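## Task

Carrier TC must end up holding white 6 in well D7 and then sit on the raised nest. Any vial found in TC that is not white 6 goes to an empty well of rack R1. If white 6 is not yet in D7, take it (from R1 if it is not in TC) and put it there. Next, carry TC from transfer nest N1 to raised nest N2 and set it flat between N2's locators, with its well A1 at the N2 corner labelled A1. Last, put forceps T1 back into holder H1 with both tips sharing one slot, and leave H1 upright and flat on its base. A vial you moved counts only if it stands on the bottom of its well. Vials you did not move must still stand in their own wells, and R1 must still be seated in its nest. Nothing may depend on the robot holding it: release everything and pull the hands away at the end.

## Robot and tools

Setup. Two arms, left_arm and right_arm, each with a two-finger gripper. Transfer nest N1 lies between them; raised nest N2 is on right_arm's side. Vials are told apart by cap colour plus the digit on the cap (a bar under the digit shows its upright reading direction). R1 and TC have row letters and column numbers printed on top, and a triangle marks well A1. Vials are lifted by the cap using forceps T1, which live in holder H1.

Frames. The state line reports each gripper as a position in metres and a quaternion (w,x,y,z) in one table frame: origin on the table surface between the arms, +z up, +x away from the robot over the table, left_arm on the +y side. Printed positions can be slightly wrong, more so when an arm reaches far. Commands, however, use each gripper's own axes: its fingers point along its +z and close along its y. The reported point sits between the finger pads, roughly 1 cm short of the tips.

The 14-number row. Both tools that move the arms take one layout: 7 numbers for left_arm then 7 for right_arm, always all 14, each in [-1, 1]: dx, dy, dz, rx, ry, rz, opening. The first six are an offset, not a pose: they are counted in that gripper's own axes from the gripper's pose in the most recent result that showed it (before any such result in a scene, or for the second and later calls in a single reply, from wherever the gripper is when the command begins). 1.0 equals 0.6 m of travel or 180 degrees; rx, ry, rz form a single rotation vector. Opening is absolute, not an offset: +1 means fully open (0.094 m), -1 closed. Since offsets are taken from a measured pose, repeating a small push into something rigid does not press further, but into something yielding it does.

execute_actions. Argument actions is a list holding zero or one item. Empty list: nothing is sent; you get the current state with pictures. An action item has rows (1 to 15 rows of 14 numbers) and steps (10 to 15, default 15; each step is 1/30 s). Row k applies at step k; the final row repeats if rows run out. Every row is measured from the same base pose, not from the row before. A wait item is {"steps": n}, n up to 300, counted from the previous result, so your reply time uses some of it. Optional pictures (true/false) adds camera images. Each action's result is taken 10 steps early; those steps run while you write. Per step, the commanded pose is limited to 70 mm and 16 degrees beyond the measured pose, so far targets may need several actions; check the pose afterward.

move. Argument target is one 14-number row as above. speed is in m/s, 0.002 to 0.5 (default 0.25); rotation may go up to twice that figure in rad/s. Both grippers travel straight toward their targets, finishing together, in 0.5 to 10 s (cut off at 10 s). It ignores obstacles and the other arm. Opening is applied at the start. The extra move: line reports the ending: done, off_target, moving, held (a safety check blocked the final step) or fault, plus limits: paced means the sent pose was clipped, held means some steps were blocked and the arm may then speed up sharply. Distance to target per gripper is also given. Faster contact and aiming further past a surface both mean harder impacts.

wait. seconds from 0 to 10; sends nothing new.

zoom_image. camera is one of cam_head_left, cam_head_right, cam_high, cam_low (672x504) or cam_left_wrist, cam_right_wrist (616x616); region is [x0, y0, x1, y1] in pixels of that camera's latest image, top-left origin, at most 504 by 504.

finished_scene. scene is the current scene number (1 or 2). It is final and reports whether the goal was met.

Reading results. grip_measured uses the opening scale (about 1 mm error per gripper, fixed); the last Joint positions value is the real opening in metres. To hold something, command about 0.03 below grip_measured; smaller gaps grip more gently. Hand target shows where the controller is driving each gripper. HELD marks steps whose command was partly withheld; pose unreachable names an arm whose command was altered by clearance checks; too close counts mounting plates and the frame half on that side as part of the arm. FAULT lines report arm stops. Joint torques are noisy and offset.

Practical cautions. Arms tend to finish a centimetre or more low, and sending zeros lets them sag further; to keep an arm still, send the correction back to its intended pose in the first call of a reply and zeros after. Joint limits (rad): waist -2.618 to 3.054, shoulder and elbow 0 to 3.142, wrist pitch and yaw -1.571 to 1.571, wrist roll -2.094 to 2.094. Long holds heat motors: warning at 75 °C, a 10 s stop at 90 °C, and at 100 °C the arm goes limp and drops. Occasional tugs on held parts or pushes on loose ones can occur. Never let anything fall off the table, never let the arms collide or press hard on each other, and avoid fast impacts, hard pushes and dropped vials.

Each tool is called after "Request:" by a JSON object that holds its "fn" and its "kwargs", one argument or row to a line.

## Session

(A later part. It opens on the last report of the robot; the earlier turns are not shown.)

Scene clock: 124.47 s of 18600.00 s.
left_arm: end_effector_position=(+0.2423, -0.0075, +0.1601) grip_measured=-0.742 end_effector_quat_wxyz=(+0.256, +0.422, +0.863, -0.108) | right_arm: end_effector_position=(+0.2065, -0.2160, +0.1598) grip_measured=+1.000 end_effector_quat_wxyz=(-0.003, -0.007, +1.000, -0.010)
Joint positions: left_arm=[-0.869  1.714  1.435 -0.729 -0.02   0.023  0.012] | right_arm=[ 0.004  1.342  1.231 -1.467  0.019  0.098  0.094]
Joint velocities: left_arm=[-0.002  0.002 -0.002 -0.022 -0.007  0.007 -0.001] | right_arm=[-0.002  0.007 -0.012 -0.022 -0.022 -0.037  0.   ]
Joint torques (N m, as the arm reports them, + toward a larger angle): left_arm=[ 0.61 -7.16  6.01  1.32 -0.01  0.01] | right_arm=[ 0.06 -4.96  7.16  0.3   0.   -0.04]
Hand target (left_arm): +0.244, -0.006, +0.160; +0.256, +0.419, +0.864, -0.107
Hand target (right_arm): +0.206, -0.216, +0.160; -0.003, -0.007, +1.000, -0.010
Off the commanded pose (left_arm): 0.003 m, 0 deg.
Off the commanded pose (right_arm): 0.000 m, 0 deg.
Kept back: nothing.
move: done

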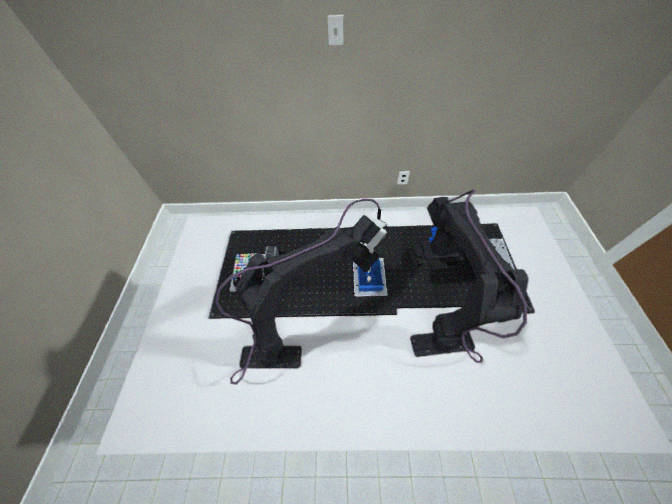

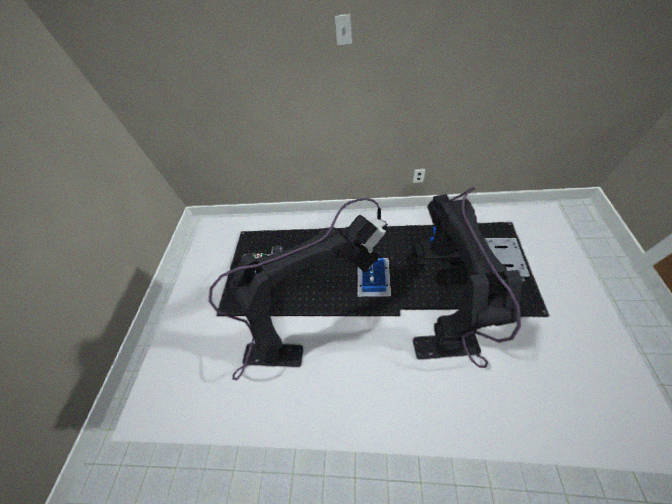

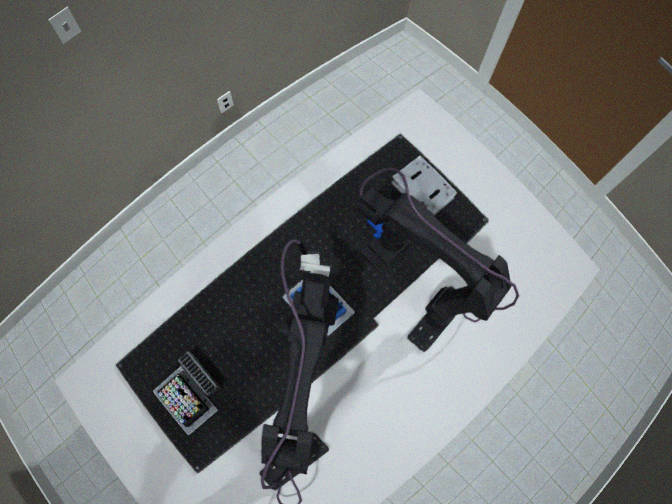

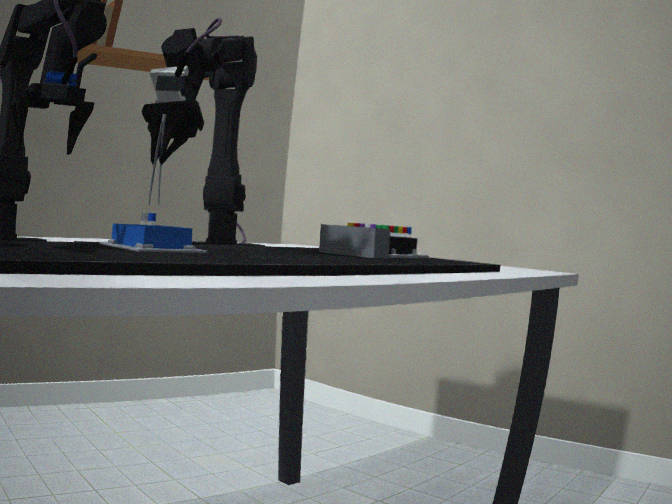

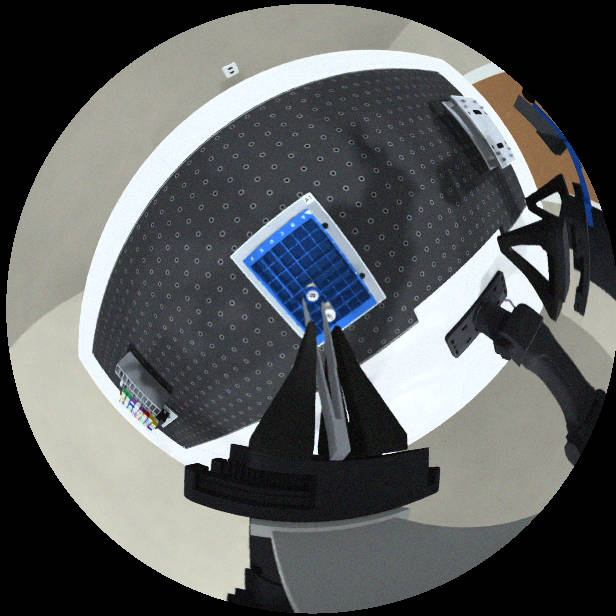

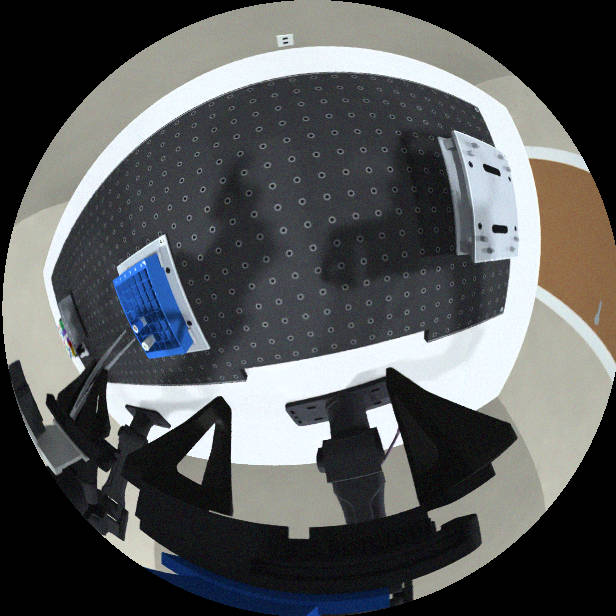

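Request:
{"fn": "move", "kwargs": {
  "target": [-0.0200,0.0007,0.0035,-0.0002,-0.0048,-0.0001,-0.74,0,0,0,0,0,0,1],
  "speed": 0.02
}}

Request:
{"fn": "zoom_image", "kwargs": {
  "camera": "cam_left_wrist",
  "region": [265, 240, 355, 330]
}}

Scene clock: 128.07 s of 18600.00 s.
left_arm: end_effector_position=(+0.2448, -0.0107, +0.1545) grip_measured=-0.742 end_effector_quat_wxyz=(+0.251, +0.422, +0.865, -0.106) | right_arm: end_effector_position=(+0.2065, -0.2160, +0.1598) grip_measured=+1.000 end_effector_quat_wxyz=(-0.003, -0.007, +1.000, -0.010)
Joint positions: left_arm=[-0.869  1.74   1.45  -0.729 -0.02   0.023  0.012] | right_arm=[ 0.004  1.342  1.231 -1.467  0.019  0.098  0.094]
Joint velocities: left_arm=[-0.002 -0.002  0.002  0.007 -0.022 -0.051 -0.   ] | right_arm=[ 0.007 -0.007 -0.002 -0.037 -0.007 -0.007  0.   ]
Joint torques (N m, as the arm reports them, + toward a larger angle): left_arm=[ 0.04 -6.99  8.51  1.3   0.01  0.  ] | right_arm=[ 0.1  -4.92  7.08  0.28  0.   -0.03]
Hand target (left_arm): +0.249, -0.016, +0.165; +0.263, +0.420, +0.861, -0.111
Hand target (right_arm): +0.206, -0.216, +0.160; -0.003, -0.007, +1.000, -0.010
Off the commanded pose (left_arm): 0.012 m, 2 deg.
Off the commanded pose (right_arm): 0.000 m, 0 deg.
Kept back: nothing.
move: off_target (left_arm)

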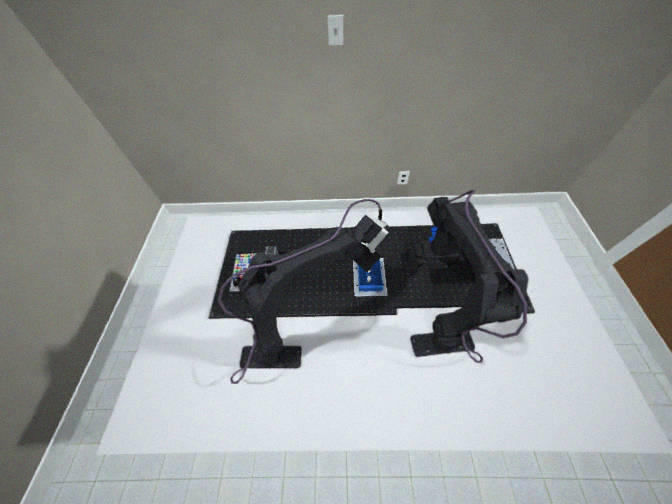

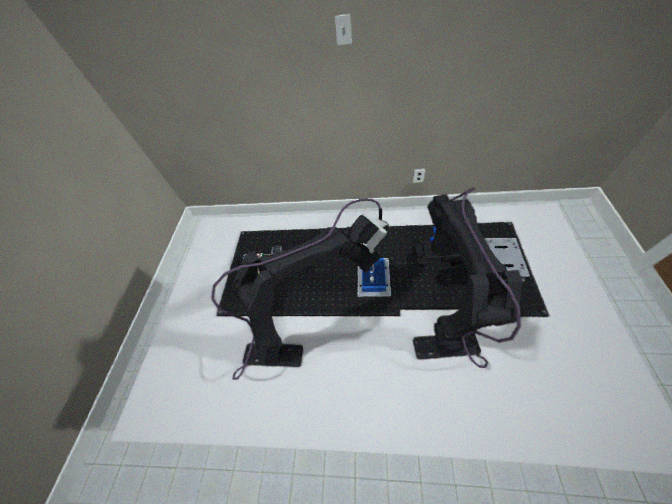

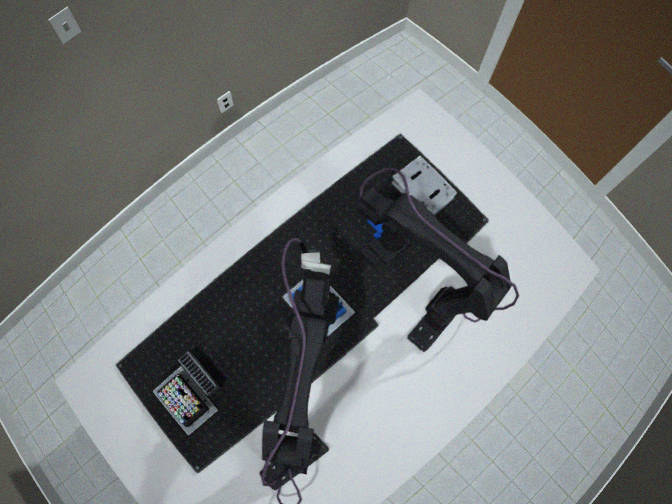

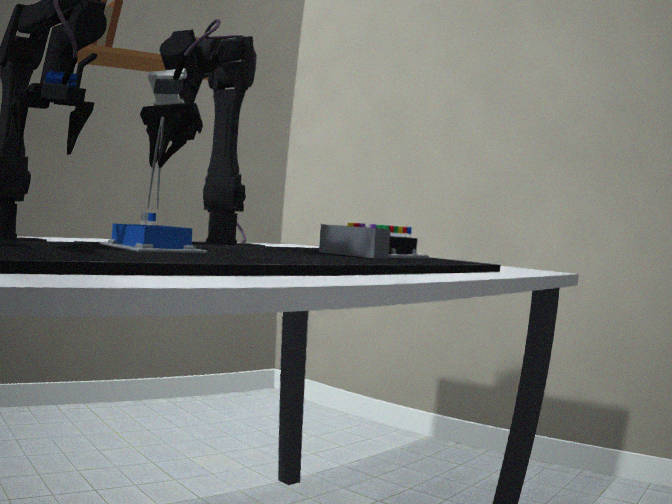

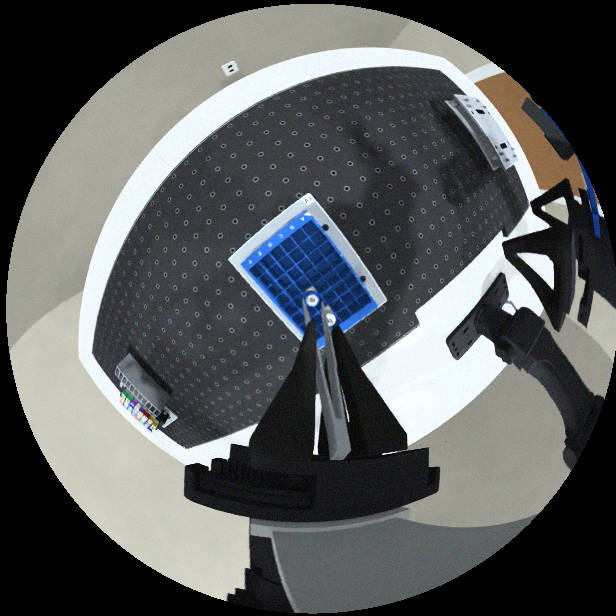

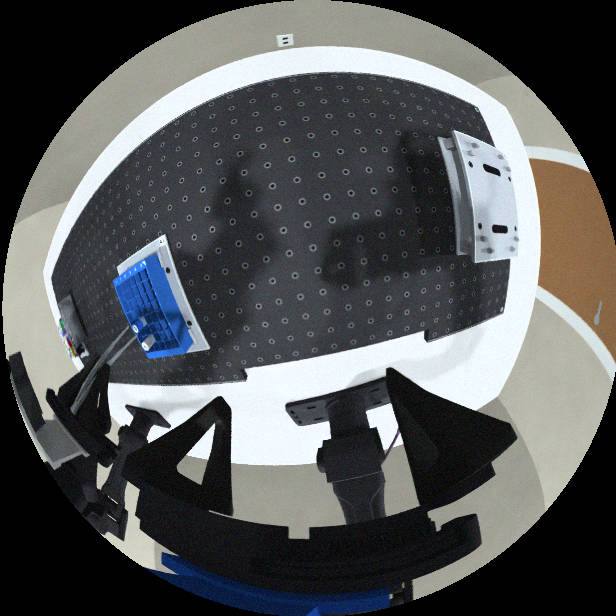

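Region (265, 240, 355, 330) of cam_left_wrist's 616x616 image, scaled by 5.600, with more detail than that image has.

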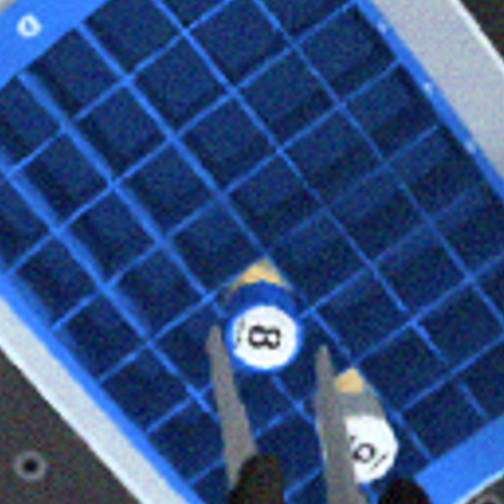

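Request:
{"fn": "move", "kwargs": {
  "target": [0.0107,0.0062,0.0228,-0.0011,0.0112,-0.0023,-0.74,0,0,0,0,0,0,1],
  "speed": 0.015
}}

Request:
{"fn": "zoom_image", "kwargs": {
  "camera": "cam_left_wrist",
  "region": [265, 240, 355, 330]
}}

Request:
{"fn": "zoom_image", "kwargs": {
  "camera": "cam_low",
  "region": [110, 170, 190, 250]
}}

Scene clock: 131.27 s of 18600.00 s.
left_arm: end_effector_position=(+0.2454, -0.0114, +0.1404) grip_measured=-0.742 end_effector_quat_wxyz=(+0.236, +0.424, +0.868, -0.099) | right_arm: end_effector_position=(+0.2065, -0.2160, +0.1598) grip_measured=+1.000 end_effector_quat_wxyz=(-0.003, -0.007, +1.000, -0.010)
Joint positions: left_arm=[-0.869  1.773  1.45  -0.729 -0.02   0.023  0.012] | right_arm=[ 0.004  1.342  1.231 -1.467  0.019  0.098  0.094]
Joint velocities: left_arm=[-0.007  0.002 -0.002  0.022  0.007  0.007 -0.001] | right_arm=[ 0.007  0.012 -0.017  0.037 -0.051 -0.066  0.   ]
Joint torques (N m, as the arm reports them, + toward a larger angle): left_arm=[ 0.85 -7.26  6.32  1.25  0.03 -0.02] | right_arm=[ 0.06 -4.95  7.14  0.28  0.01 -0.03]
Hand target (left_arm): +0.249, -0.009, +0.140; +0.236, +0.421, +0.870, -0.098
Hand target (right_arm): +0.206, -0.216, +0.160; -0.003, -0.007, +1.000, -0.010
Off the commanded pose (left_arm): 0.004 m, 1 deg.
Off the commanded pose (right_arm): 0.000 m, 0 deg.
Kept back: nothing.
move: done

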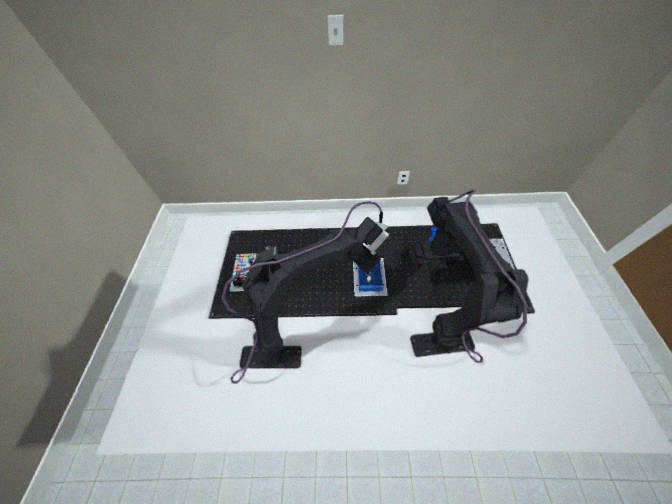

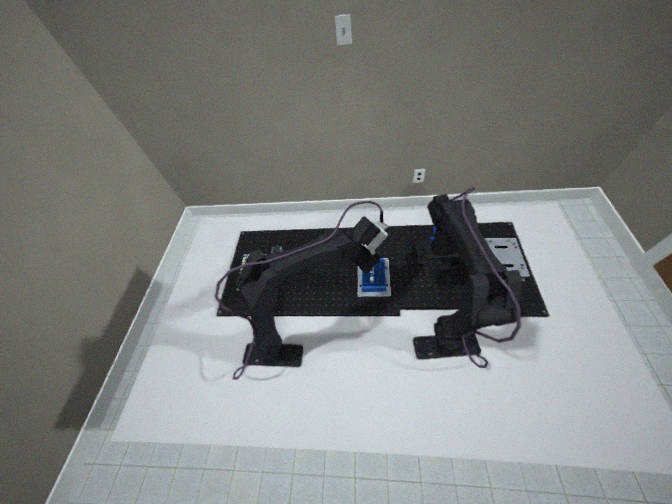

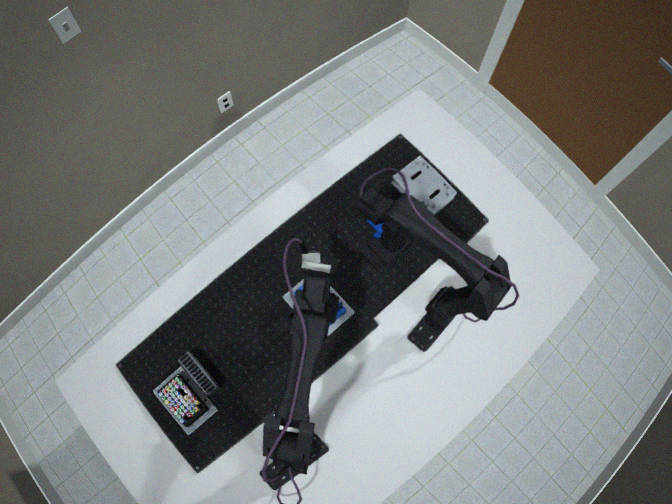

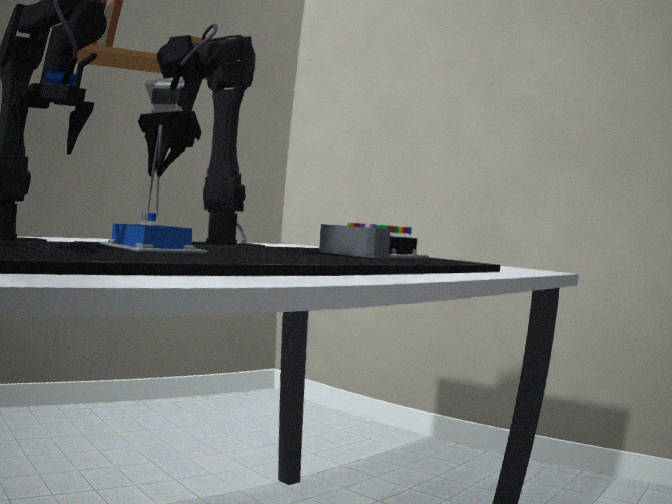

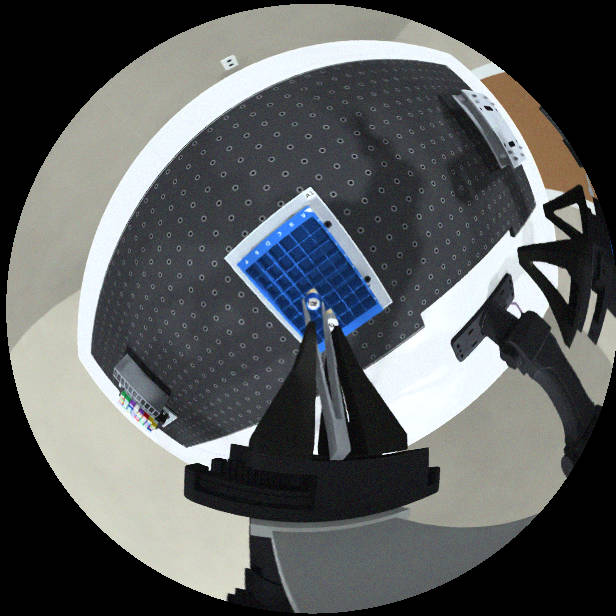

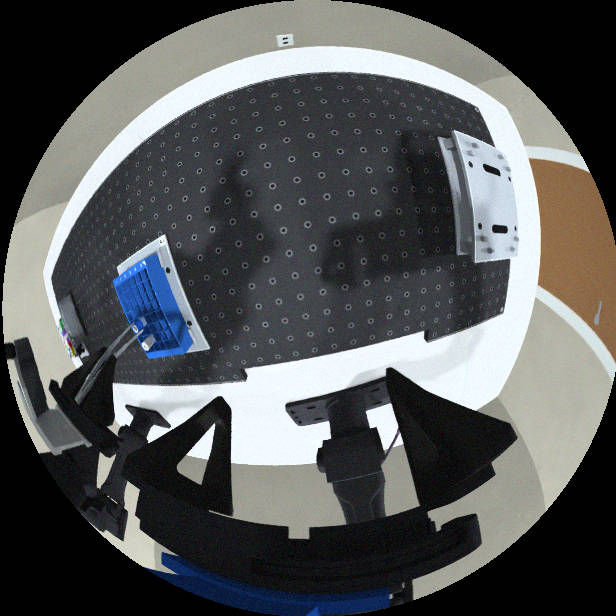

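Region (265, 240, 355, 330) of cam_left_wrist's 616x616 image, scaled by 5.600, with more detail than that image has.

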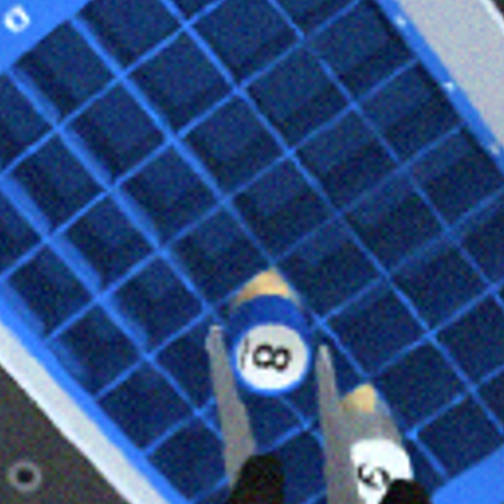

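Region (110, 170, 190, 250) of cam_low's 672x504 image, scaled by 6.300, with more detail than that image has.

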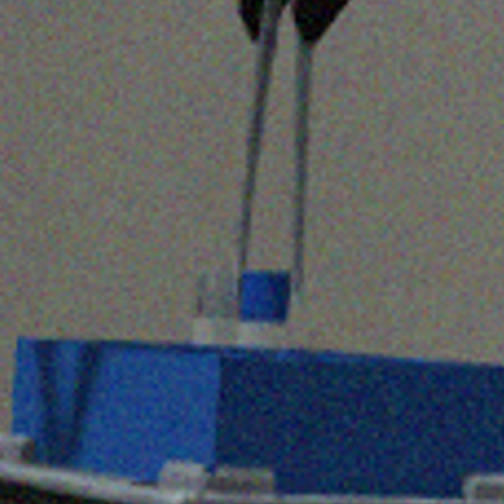

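Request:
{"fn": "execute_actions", "kwargs": {
  "actions": [
    {"rows":[[0.0003,0.006,0,-0.0014,0,-0.0022,-0.75,0,0,0,0,0,0,1],[0.0003,0.006,0,-0.0014,0,-0.0022,-0.76,0,0,0,0,0,0,1],[0.0003,0.006,0,-0.0014,0,-0.0022,-0.77,0,0,0,0,0,0,1],[0.0003,0.006,0,-0.0014,0,-0.0022,-0.78,0,0,0,0,0,0,1],[0.0003,0.006,0,-0.0014,0,-0.0022,-0.79,0,0,0,0,0,0,1],[0.0003,0.006,0,-0.0014,0,-0.0022,-0.80,0,0,0,0,0,0,1],[0.0003,0.006,0,-0.0014,0,-0.0022,-0.805,0,0,0,0,0,0,1],[0.0003,0.006,0,-0.0014,0,-0.0022,-0.81,0,0,0,0,0,0,1],[0.0003,0.006,0,-0.0014,0,-0.0022,-0.815,0,0,0,0,0,0,1],[0.0003,0.006,0,-0.0014,0,-0.0022,-0.82,0,0,0,0,0,0,1],[0.0003,0.006,0,-0.0014,0,-0.0022,-0.825,0,0,0,0,0,0,1],[0.0003,0.006,0,-0.0014,0,-0.0022,-0.83,0,0,0,0,0,0,1]],"steps":15}
  ]
}}

Request:
{"fn": "wait", "kwargs": {
  "seconds": 0.2
}}

Request:
{"fn": "zoom_image", "kwargs": {
  "camera": "cam_left_wrist",
  "region": [265, 240, 355, 330]
}}

Scene clock: 132.00 s of 18600.00 s.
left_arm: end_effector_position=(+0.2454, -0.0114, +0.1404) grip_measured=-0.784 end_effector_quat_wxyz=(+0.236, +0.424, +0.868, -0.099) | right_arm: end_effector_position=(+0.2065, -0.2160, +0.1598) grip_measured=+1.000 end_effector_quat_wxyz=(-0.003, -0.007, +1.000, -0.010)
Joint positions: left_arm=[-0.869  1.773  1.45  -0.729 -0.02   0.023  0.01 ] | right_arm=[ 0.004  1.342  1.231 -1.467  0.019  0.098  0.094]
Joint velocities: left_arm=[-0.007 -0.002  0.007  0.037 -0.037  0.007 -0.008] | right_arm=[ 0.017  0.007 -0.007 -0.022  0.022  0.022  0.   ]
Joint torques (N m, as the arm reports them, + toward a larger angle): left_arm=[ 0.71 -7.57  6.09  1.27  0.   -0.02] | right_arm=[ 0.08 -5.    7.13  0.29  0.   -0.02]
Steps of this call (steps 1 to 17: nothing new was sent; steps 18 to 22: the first 5 steps of this action). Readings (end_effector_position):
18: left_arm (+0.2454, -0.0114, +0.1404) | right_arm (+0.2065, -0.2160, +0.1598)
19: left_arm (+0.2454, -0.0114, +0.1404) | right_arm (+0.2065, -0.2160, +0.1598)
21: left_arm (+0.2454, -0.0114, +0.1404) | right_arm (+0.2065, -0.2160, +0.1598)
22: the state above

Scene clock: 132.53 s of 18600.00 s.
left_arm: end_effector_position=(+0.2454, -0.0114, +0.1404) grip_measured=-0.822 end_effector_quat_wxyz=(+0.236, +0.424, +0.868, -0.099) | right_arm: end_effector_position=(+0.2065, -0.2160, +0.1598) grip_measured=+1.000 end_effector_quat_wxyz=(-0.003, -0.007, +1.000, -0.010)
Joint positions: left_arm=[-0.869  1.773  1.45  -0.729 -0.02   0.023  0.008] | right_arm=[ 0.004  1.342  1.231 -1.467  0.019  0.098  0.094]
Joint velocities: left_arm=[-0.017 -0.022 -0.017  0.051  0.007  0.081 -0.001] | right_arm=[-0.007 -0.007 -0.007  0.037 -0.066 -0.007  0.   ]
Joint torques (N m, as the arm reports them, + toward a larger angle): left_arm=[ 0.7  -7.58  6.07  1.26  0.   -0.01] | right_arm=[ 0.03 -5.01  7.16  0.29  0.02 -0.03]
Hand target (left_arm): +0.248, -0.009, +0.140; +0.237, +0.421, +0.870, -0.098
Hand target (right_arm): +0.206, -0.216, +0.160; -0.003, -0.007, +1.000, -0.010
Off the commanded pose (left_arm): 0.004 m, 0 deg.
Off the commanded pose (right_arm): 0.000 m, 0 deg.
Kept back: nothing.
Steps of this call (steps 1 to 10: the last 10 steps of your previous action; steps 11 to 16: nothing new was sent). Readings (end_effector_position):
1: left_arm (+0.2454, -0.0114, +0.1404) | right_arm (+0.2065, -0.2160, +0.1598)
2: left_arm (+0.2454, -0.0114, +0.1404) | right_arm (+0.2065, -0.2160, +0.1598)
4: left_arm (+0.2454, -0.0114, +0.1404) | right_arm (+0.2065, -0.2160, +0.1598)
8: left_arm (+0.2454, -0.0114, +0.1404) | right_arm (+0.2065, -0.2160, +0.1598)
16: the state above

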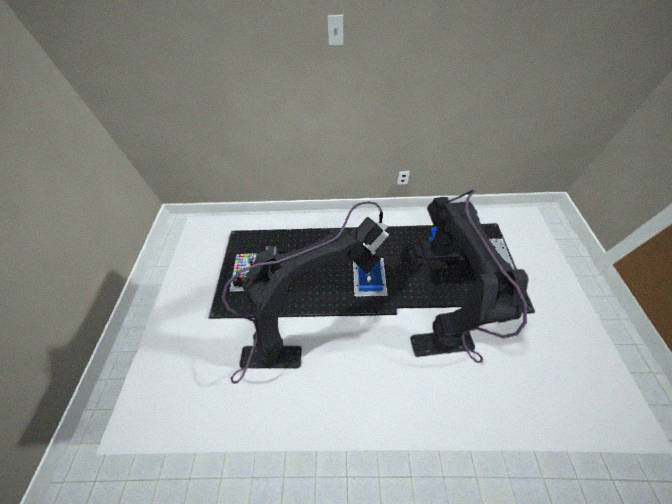

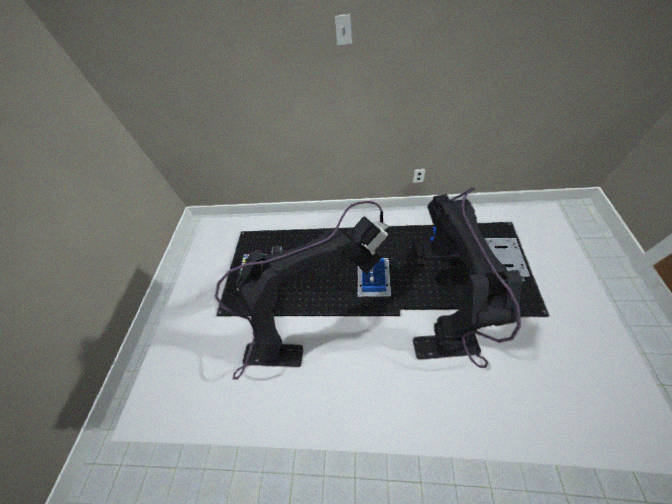

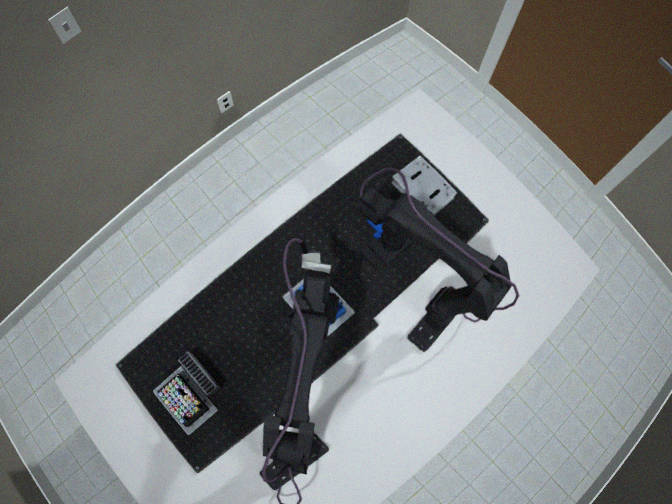

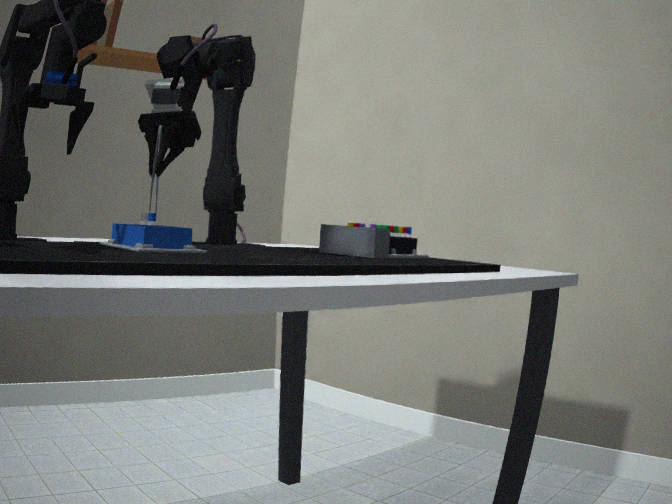

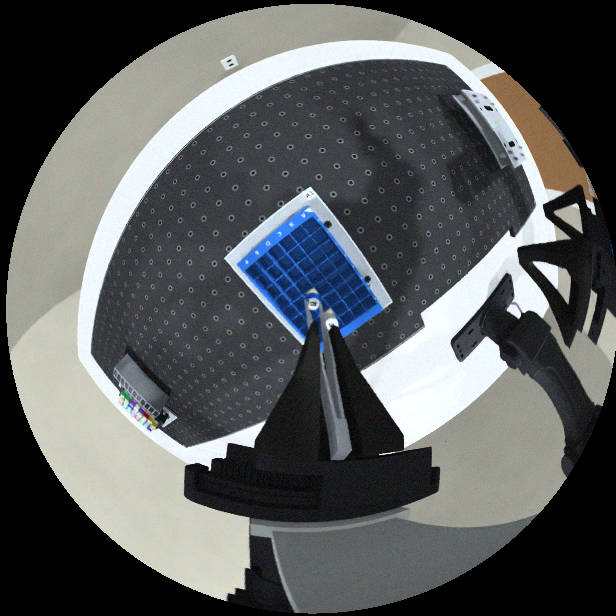

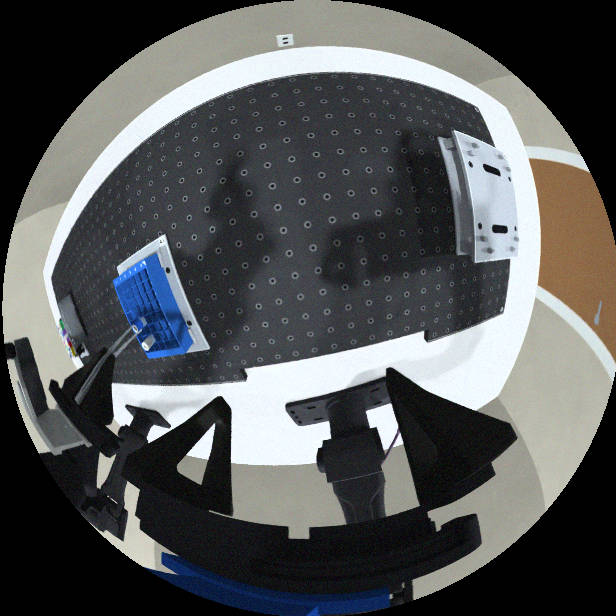

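Region (265, 240, 355, 330) of cam_left_wrist's 616x616 image, scaled by 5.600, with more detail than that image has.

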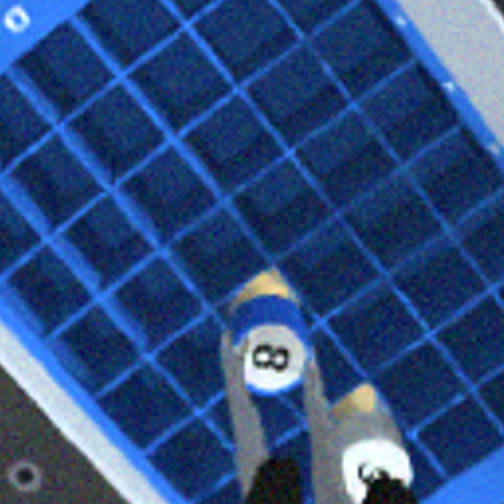

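Request:
{"fn": "execute_actions", "kwargs": {
  "actions": [
    {"rows":[[-0.0100,0.0065,-0.0058,-0.0016,-0.0030,-0.0023,-0.83,0,0,0,0,0,0,1],[-0.0125,0.0066,-0.0101,-0.0016,-0.0050,-0.0023,-0.83,0,0,0,0,0,0,1],[-0.0141,0.0067,-0.0130,-0.0016,-0.0054,-0.0023,-0.83,0,0,0,0,0,0,1],[-0.0149,0.0068,-0.0144,-0.0016,-0.0054,-0.0023,-0.83,0,0,0,0,0,0,1],[-0.0158,0.0068,-0.0159,-0.0016,-0.0054,-0.0023,-0.83,0,0,0,0,0,0,1],[-0.0166,0.0069,-0.0173,-0.0016,-0.0054,-0.0023,-0.83,0,0,0,0,0,0,1],[-0.0176,0.0069,-0.0191,-0.0016,-0.0054,-0.0023,-0.83,0,0,0,0,0,0,1],[-0.0186,0.0070,-0.0208,-0.0016,-0.0054,-0.0023,-0.83,0,0,0,0,0,0,1],[-0.0195,0.0070,-0.0225,-0.0016,-0.0054,-0.0023,-0.83,0,0,0,0,0,0,1],[-0.0205,0.0071,-0.0243,-0.0016,-0.0054,-0.0023,-0.83,0,0,0,0,0,0,1],[-0.0215,0.0071,-0.0260,-0.0016,-0.0054,-0.0023,-0.83,0,0,0,0,0,0,1],[-0.0225,0.0072,-0.0277,-0.0016,-0.0054,-0.0023,-0.83,0,0,0,0,0,0,1],[-0.0235,0.0073,-0.0295,-0.0016,-0.0054,-0.0023,-0.83,0,0,0,0,0,0,1],[-0.0245,0.0073,-0.0312,-0.0016,-0.0054,-0.0023,-0.83,0,0,0,0,0,0,1],[-0.0255,0.0074,-0.0329,-0.0016,-0.0054,-0.0023,-0.83,0,0,0,0,0,0,1]],"steps":15}
  ]
}}

Request:
{"fn": "execute_actions", "kwargs": {
  "actions": [
    {"rows":[[-0.0157,0.0068,-0.0159,-0.0016,-0.0054,-0.0023,-0.83,0,0,0,0,0,0,1],[-0.0170,0.0069,-0.0181,-0.0016,-0.0054,-0.0023,-0.83,0,0,0,0,0,0,1],[-0.0182,0.0070,-0.0202,-0.0016,-0.0054,-0.0023,-0.83,0,0,0,0,0,0,1],[-0.0195,0.0070,-0.0224,-0.0016,-0.0054,-0.0023,-0.83,0,0,0,0,0,0,1],[-0.0207,0.0071,-0.0245,-0.0016,-0.0054,-0.0023,-0.83,0,0,0,0,0,0,1],[-0.0219,0.0072,-0.0267,-0.0016,-0.0054,-0.0023,-0.83,0,0,0,0,0,0,1],[-0.0232,0.0072,-0.0289,-0.0016,-0.0054,-0.0023,-0.83,0,0,0,0,0,0,1],[-0.0244,0.0073,-0.0310,-0.0016,-0.0054,-0.0023,-0.83,0,0,0,0,0,0,1],[-0.0256,0.0074,-0.0332,-0.0016,-0.0054,-0.0023,-0.83,0,0,0,0,0,0,1],[-0.0269,0.0075,-0.0354,-0.0016,-0.0054,-0.0023,-0.83,0,0,0,0,0,0,1],[-0.0281,0.0075,-0.0375,-0.0016,-0.0054,-0.0023,-0.83,0,0,0,0,0,0,1],[-0.0297,0.0076,-0.0404,-0.0016,-0.0054,-0.0023,-0.83,0,0,0,0,0,0,1],[-0.0314,0.0077,-0.0433,-0.0016,-0.0054,-0.0023,-0.83,0,0,0,0,0,0,1],[-0.0330,0.0078,-0.0462,-0.0016,-0.0054,-0.0023,-0.83,0,0,0,0,0,0,1],[-0.0347,0.0079,-0.0491,-0.0016,-0.0054,-0.0023,-0.83,0,0,0,0,0,0,1]],"steps":15}
  ]
}}

Request:
{"fn": "wait", "kwargs": {
  "seconds": 0.2
}}

Scene clock: 135.90 s of 18600.00 s.
left_arm: end_effector_position=(+0.2451, -0.0110, +0.1401) grip_measured=-0.822 end_effector_quat_wxyz=(+0.235, +0.425, +0.869, -0.099) | right_arm: end_effector_position=(+0.2065, -0.2160, +0.1598) grip_measured=+1.000 end_effector_quat_wxyz=(-0.003, -0.007, +1.000, -0.010)
Joint positions: left_arm=[-0.869  1.773  1.45  -0.732 -0.02   0.023  0.008] | right_arm=[ 0.004  1.342  1.231 -1.467  0.019  0.098  0.094]
Joint velocities: left_arm=[ 0.007 -0.002 -0.002  0.007  0.007 -0.037 -0.001] | right_arm=[-0.007 -0.007 -0.002  0.007  0.007 -0.022  0.   ]
Joint torques (N m, as the arm reports them, + toward a larger angle): left_arm=[ 0.74 -7.83  8.96  1.08 -0.01 -0.01] | right_arm=[ 0.04 -5.02  7.17  0.28 -0.01 -0.04]
Steps of this call (steps 1 to 90: nothing new was sent; then 0.20 s passed at rest; steps 91 to 95: the first 5 steps of this action). Readings (end_effector_position):
91: left_arm (+0.2454, -0.0114, +0.1404) | right_arm (+0.2065, -0.2160, +0.1598)
92: left_arm (+0.2454, -0.0114, +0.1404) | right_arm (+0.2065, -0.2160, +0.1598)
94: left_arm (+0.2452, -0.0112, +0.1402) | right_arm (+0.2065, -0.2160, +0.1598)
95: the state above

Scene clock: 136.40 s of 18600.00 s.
left_arm: end_effector_position=(+0.2463, -0.0124, +0.1568) grip_measured=-0.822 end_effector_quat_wxyz=(+0.237, +0.424, +0.868, -0.100) | right_arm: end_effector_position=(+0.2065, -0.2160, +0.1598) grip_measured=+1.000 end_effector_quat_wxyz=(-0.003, -0.007, +1.000, -0.010)
Joint positions: left_arm=[-0.869  1.773  1.514 -0.791 -0.02   0.023  0.008] | right_arm=[ 0.004  1.342  1.231 -1.467  0.019  0.098  0.094]
Joint velocities: left_arm=[-0.017 -0.002  0.129 -0.183  0.051  0.022 -0.   ] | right_arm=[ 0.012  0.002 -0.007  0.007  0.007 -0.007  0.   ]
Joint torques (N m, as the arm reports them, + toward a larger angle): left_arm=[ 0.78 -7.77  8.66  1.23  0.02  0.  ] | right_arm=[ 0.04 -5.    7.12  0.29  0.01 -0.04]
Off your previous action's commanded pose (left_arm): 0.014 m, 1 deg at its last step (step 10 of this call).
Off your previous action's commanded pose (right_arm): 0.000 m, 0 deg at its last step (step 10 of this call).
Steps of this call (steps 1 to 10: the last 10 steps of your previous action; steps 11 to 15: the first 5 steps of this action, its rows measured from where the robot was after step 10). Readings (end_effector_position):
10: left_arm (+0.2462, -0.0123, +0.1516) | right_arm (+0.2065, -0.2160, +0.1598)
11: left_arm (+0.2463, -0.0125, +0.1526) | right_arm (+0.2065, -0.2160, +0.1598)
12: left_arm (+0.2464, -0.0126, +0.1537) | right_arm (+0.2065, -0.2160, +0.1598)
14: left_arm (+0.2462, -0.0124, +0.1555) | right_arm (+0.2065, -0.2160, +0.1598)
15: the state above

Scene clock: 136.93 s of 18600.00 s.
left_arm: end_effector_position=(+0.2480, -0.0146, +0.1800) grip_measured=-0.822 end_effector_quat_wxyz=(+0.244, +0.423, +0.866, -0.103) | right_arm: end_effector_position=(+0.2065, -0.2160, +0.1598) grip_measured=+1.000 end_effector_quat_wxyz=(-0.003, -0.007, +1.000, -0.010)
Joint positions: left_arm=[-0.869  1.773  1.599 -0.861 -0.02   0.023  0.008] | right_arm=[ 0.004  1.342  1.231 -1.467  0.019  0.098  0.094]
Joint velocities: left_arm=[-0.012 -0.007 -0.022 -0.066  0.095 -0.007 -0.   ] | right_arm=[-0.002 -0.022 -0.002 -0.066 -0.007 -0.037  0.   ]
Joint torques (N m, as the arm reports them, + toward a larger angle): left_arm=[ 0.83 -7.59  8.29  1.16  0.    0.01] | right_arm=[ 0.02 -4.99  7.16  0.29  0.01 -0.04]
Hand target (left_arm): +0.251, -0.012, +0.187; +0.246, +0.419, +0.868, -0.102
Hand target (right_arm): +0.206, -0.216, +0.160; -0.003, -0.007, +1.000, -0.010
Off the commanded pose (left_arm): 0.008 m, 0 deg.
Off the commanded pose (right_arm): 0.000 m, 0 deg.
Kept back: nothing.
Steps of this call (steps 1 to 10: the last 10 steps of your previous action; steps 11 to 16: nothing new was sent). Readings (end_effector_position):
1: left_arm (+0.2463, -0.0125, +0.1581) | right_arm (+0.2065, -0.2160, +0.1598)
2: left_arm (+0.2464, -0.0127, +0.1598) | right_arm (+0.2065, -0.2160, +0.1598)
4: left_arm (+0.2467, -0.0130, +0.1632) | right_arm (+0.2065, -0.2160, +0.1598)
8: left_arm (+0.2469, -0.0133, +0.1701) | right_arm (+0.2065, -0.2160, +0.1598)
16: the state above

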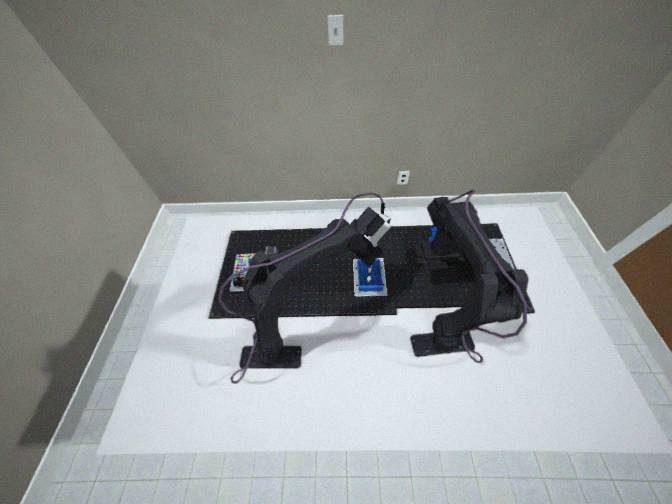

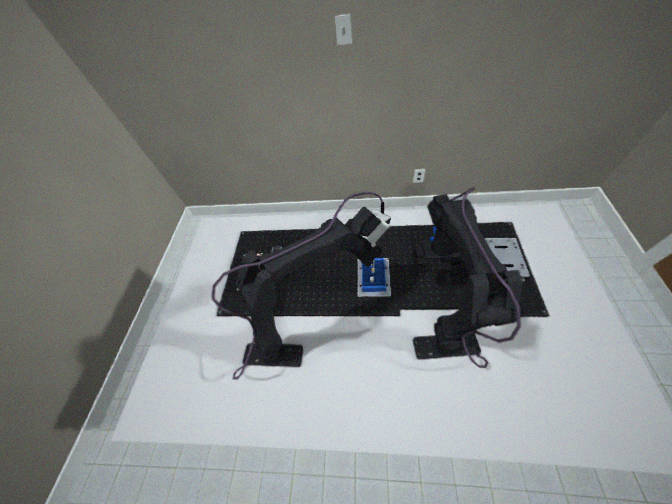

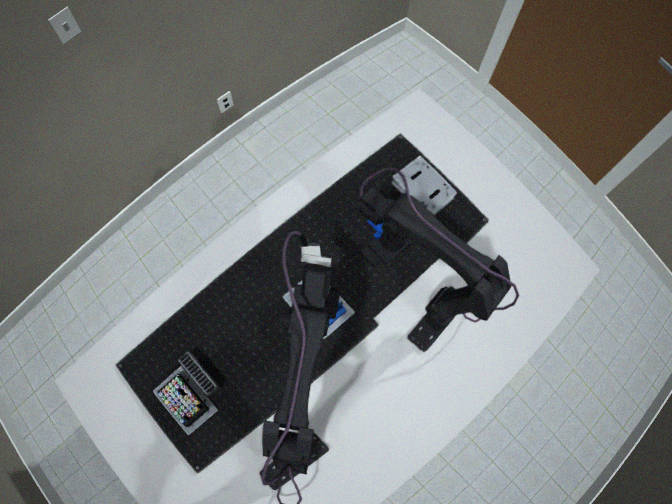

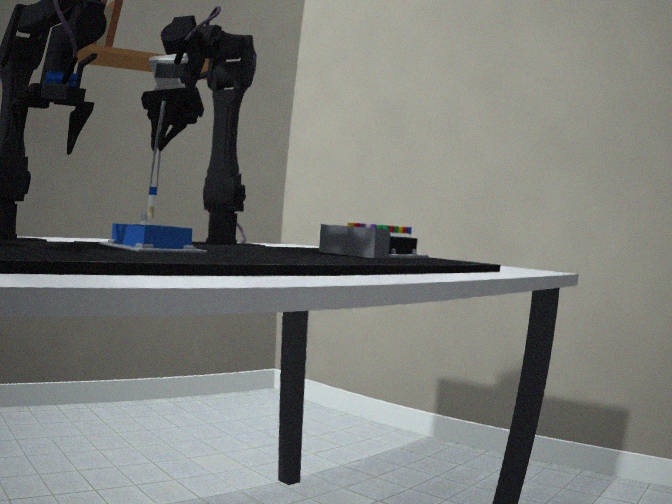

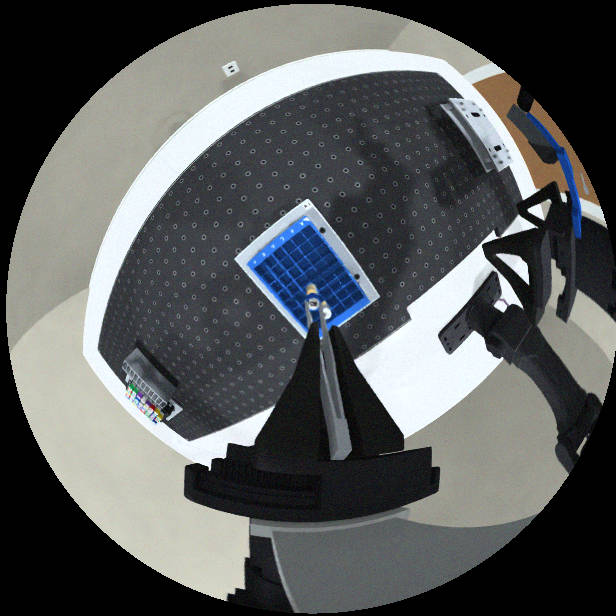

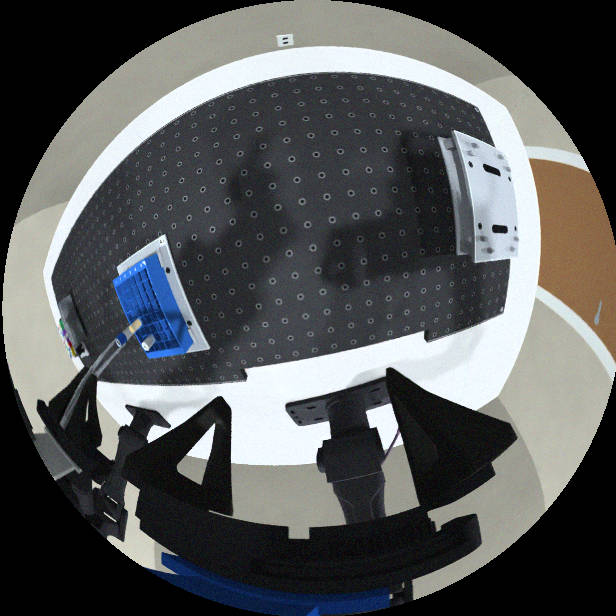

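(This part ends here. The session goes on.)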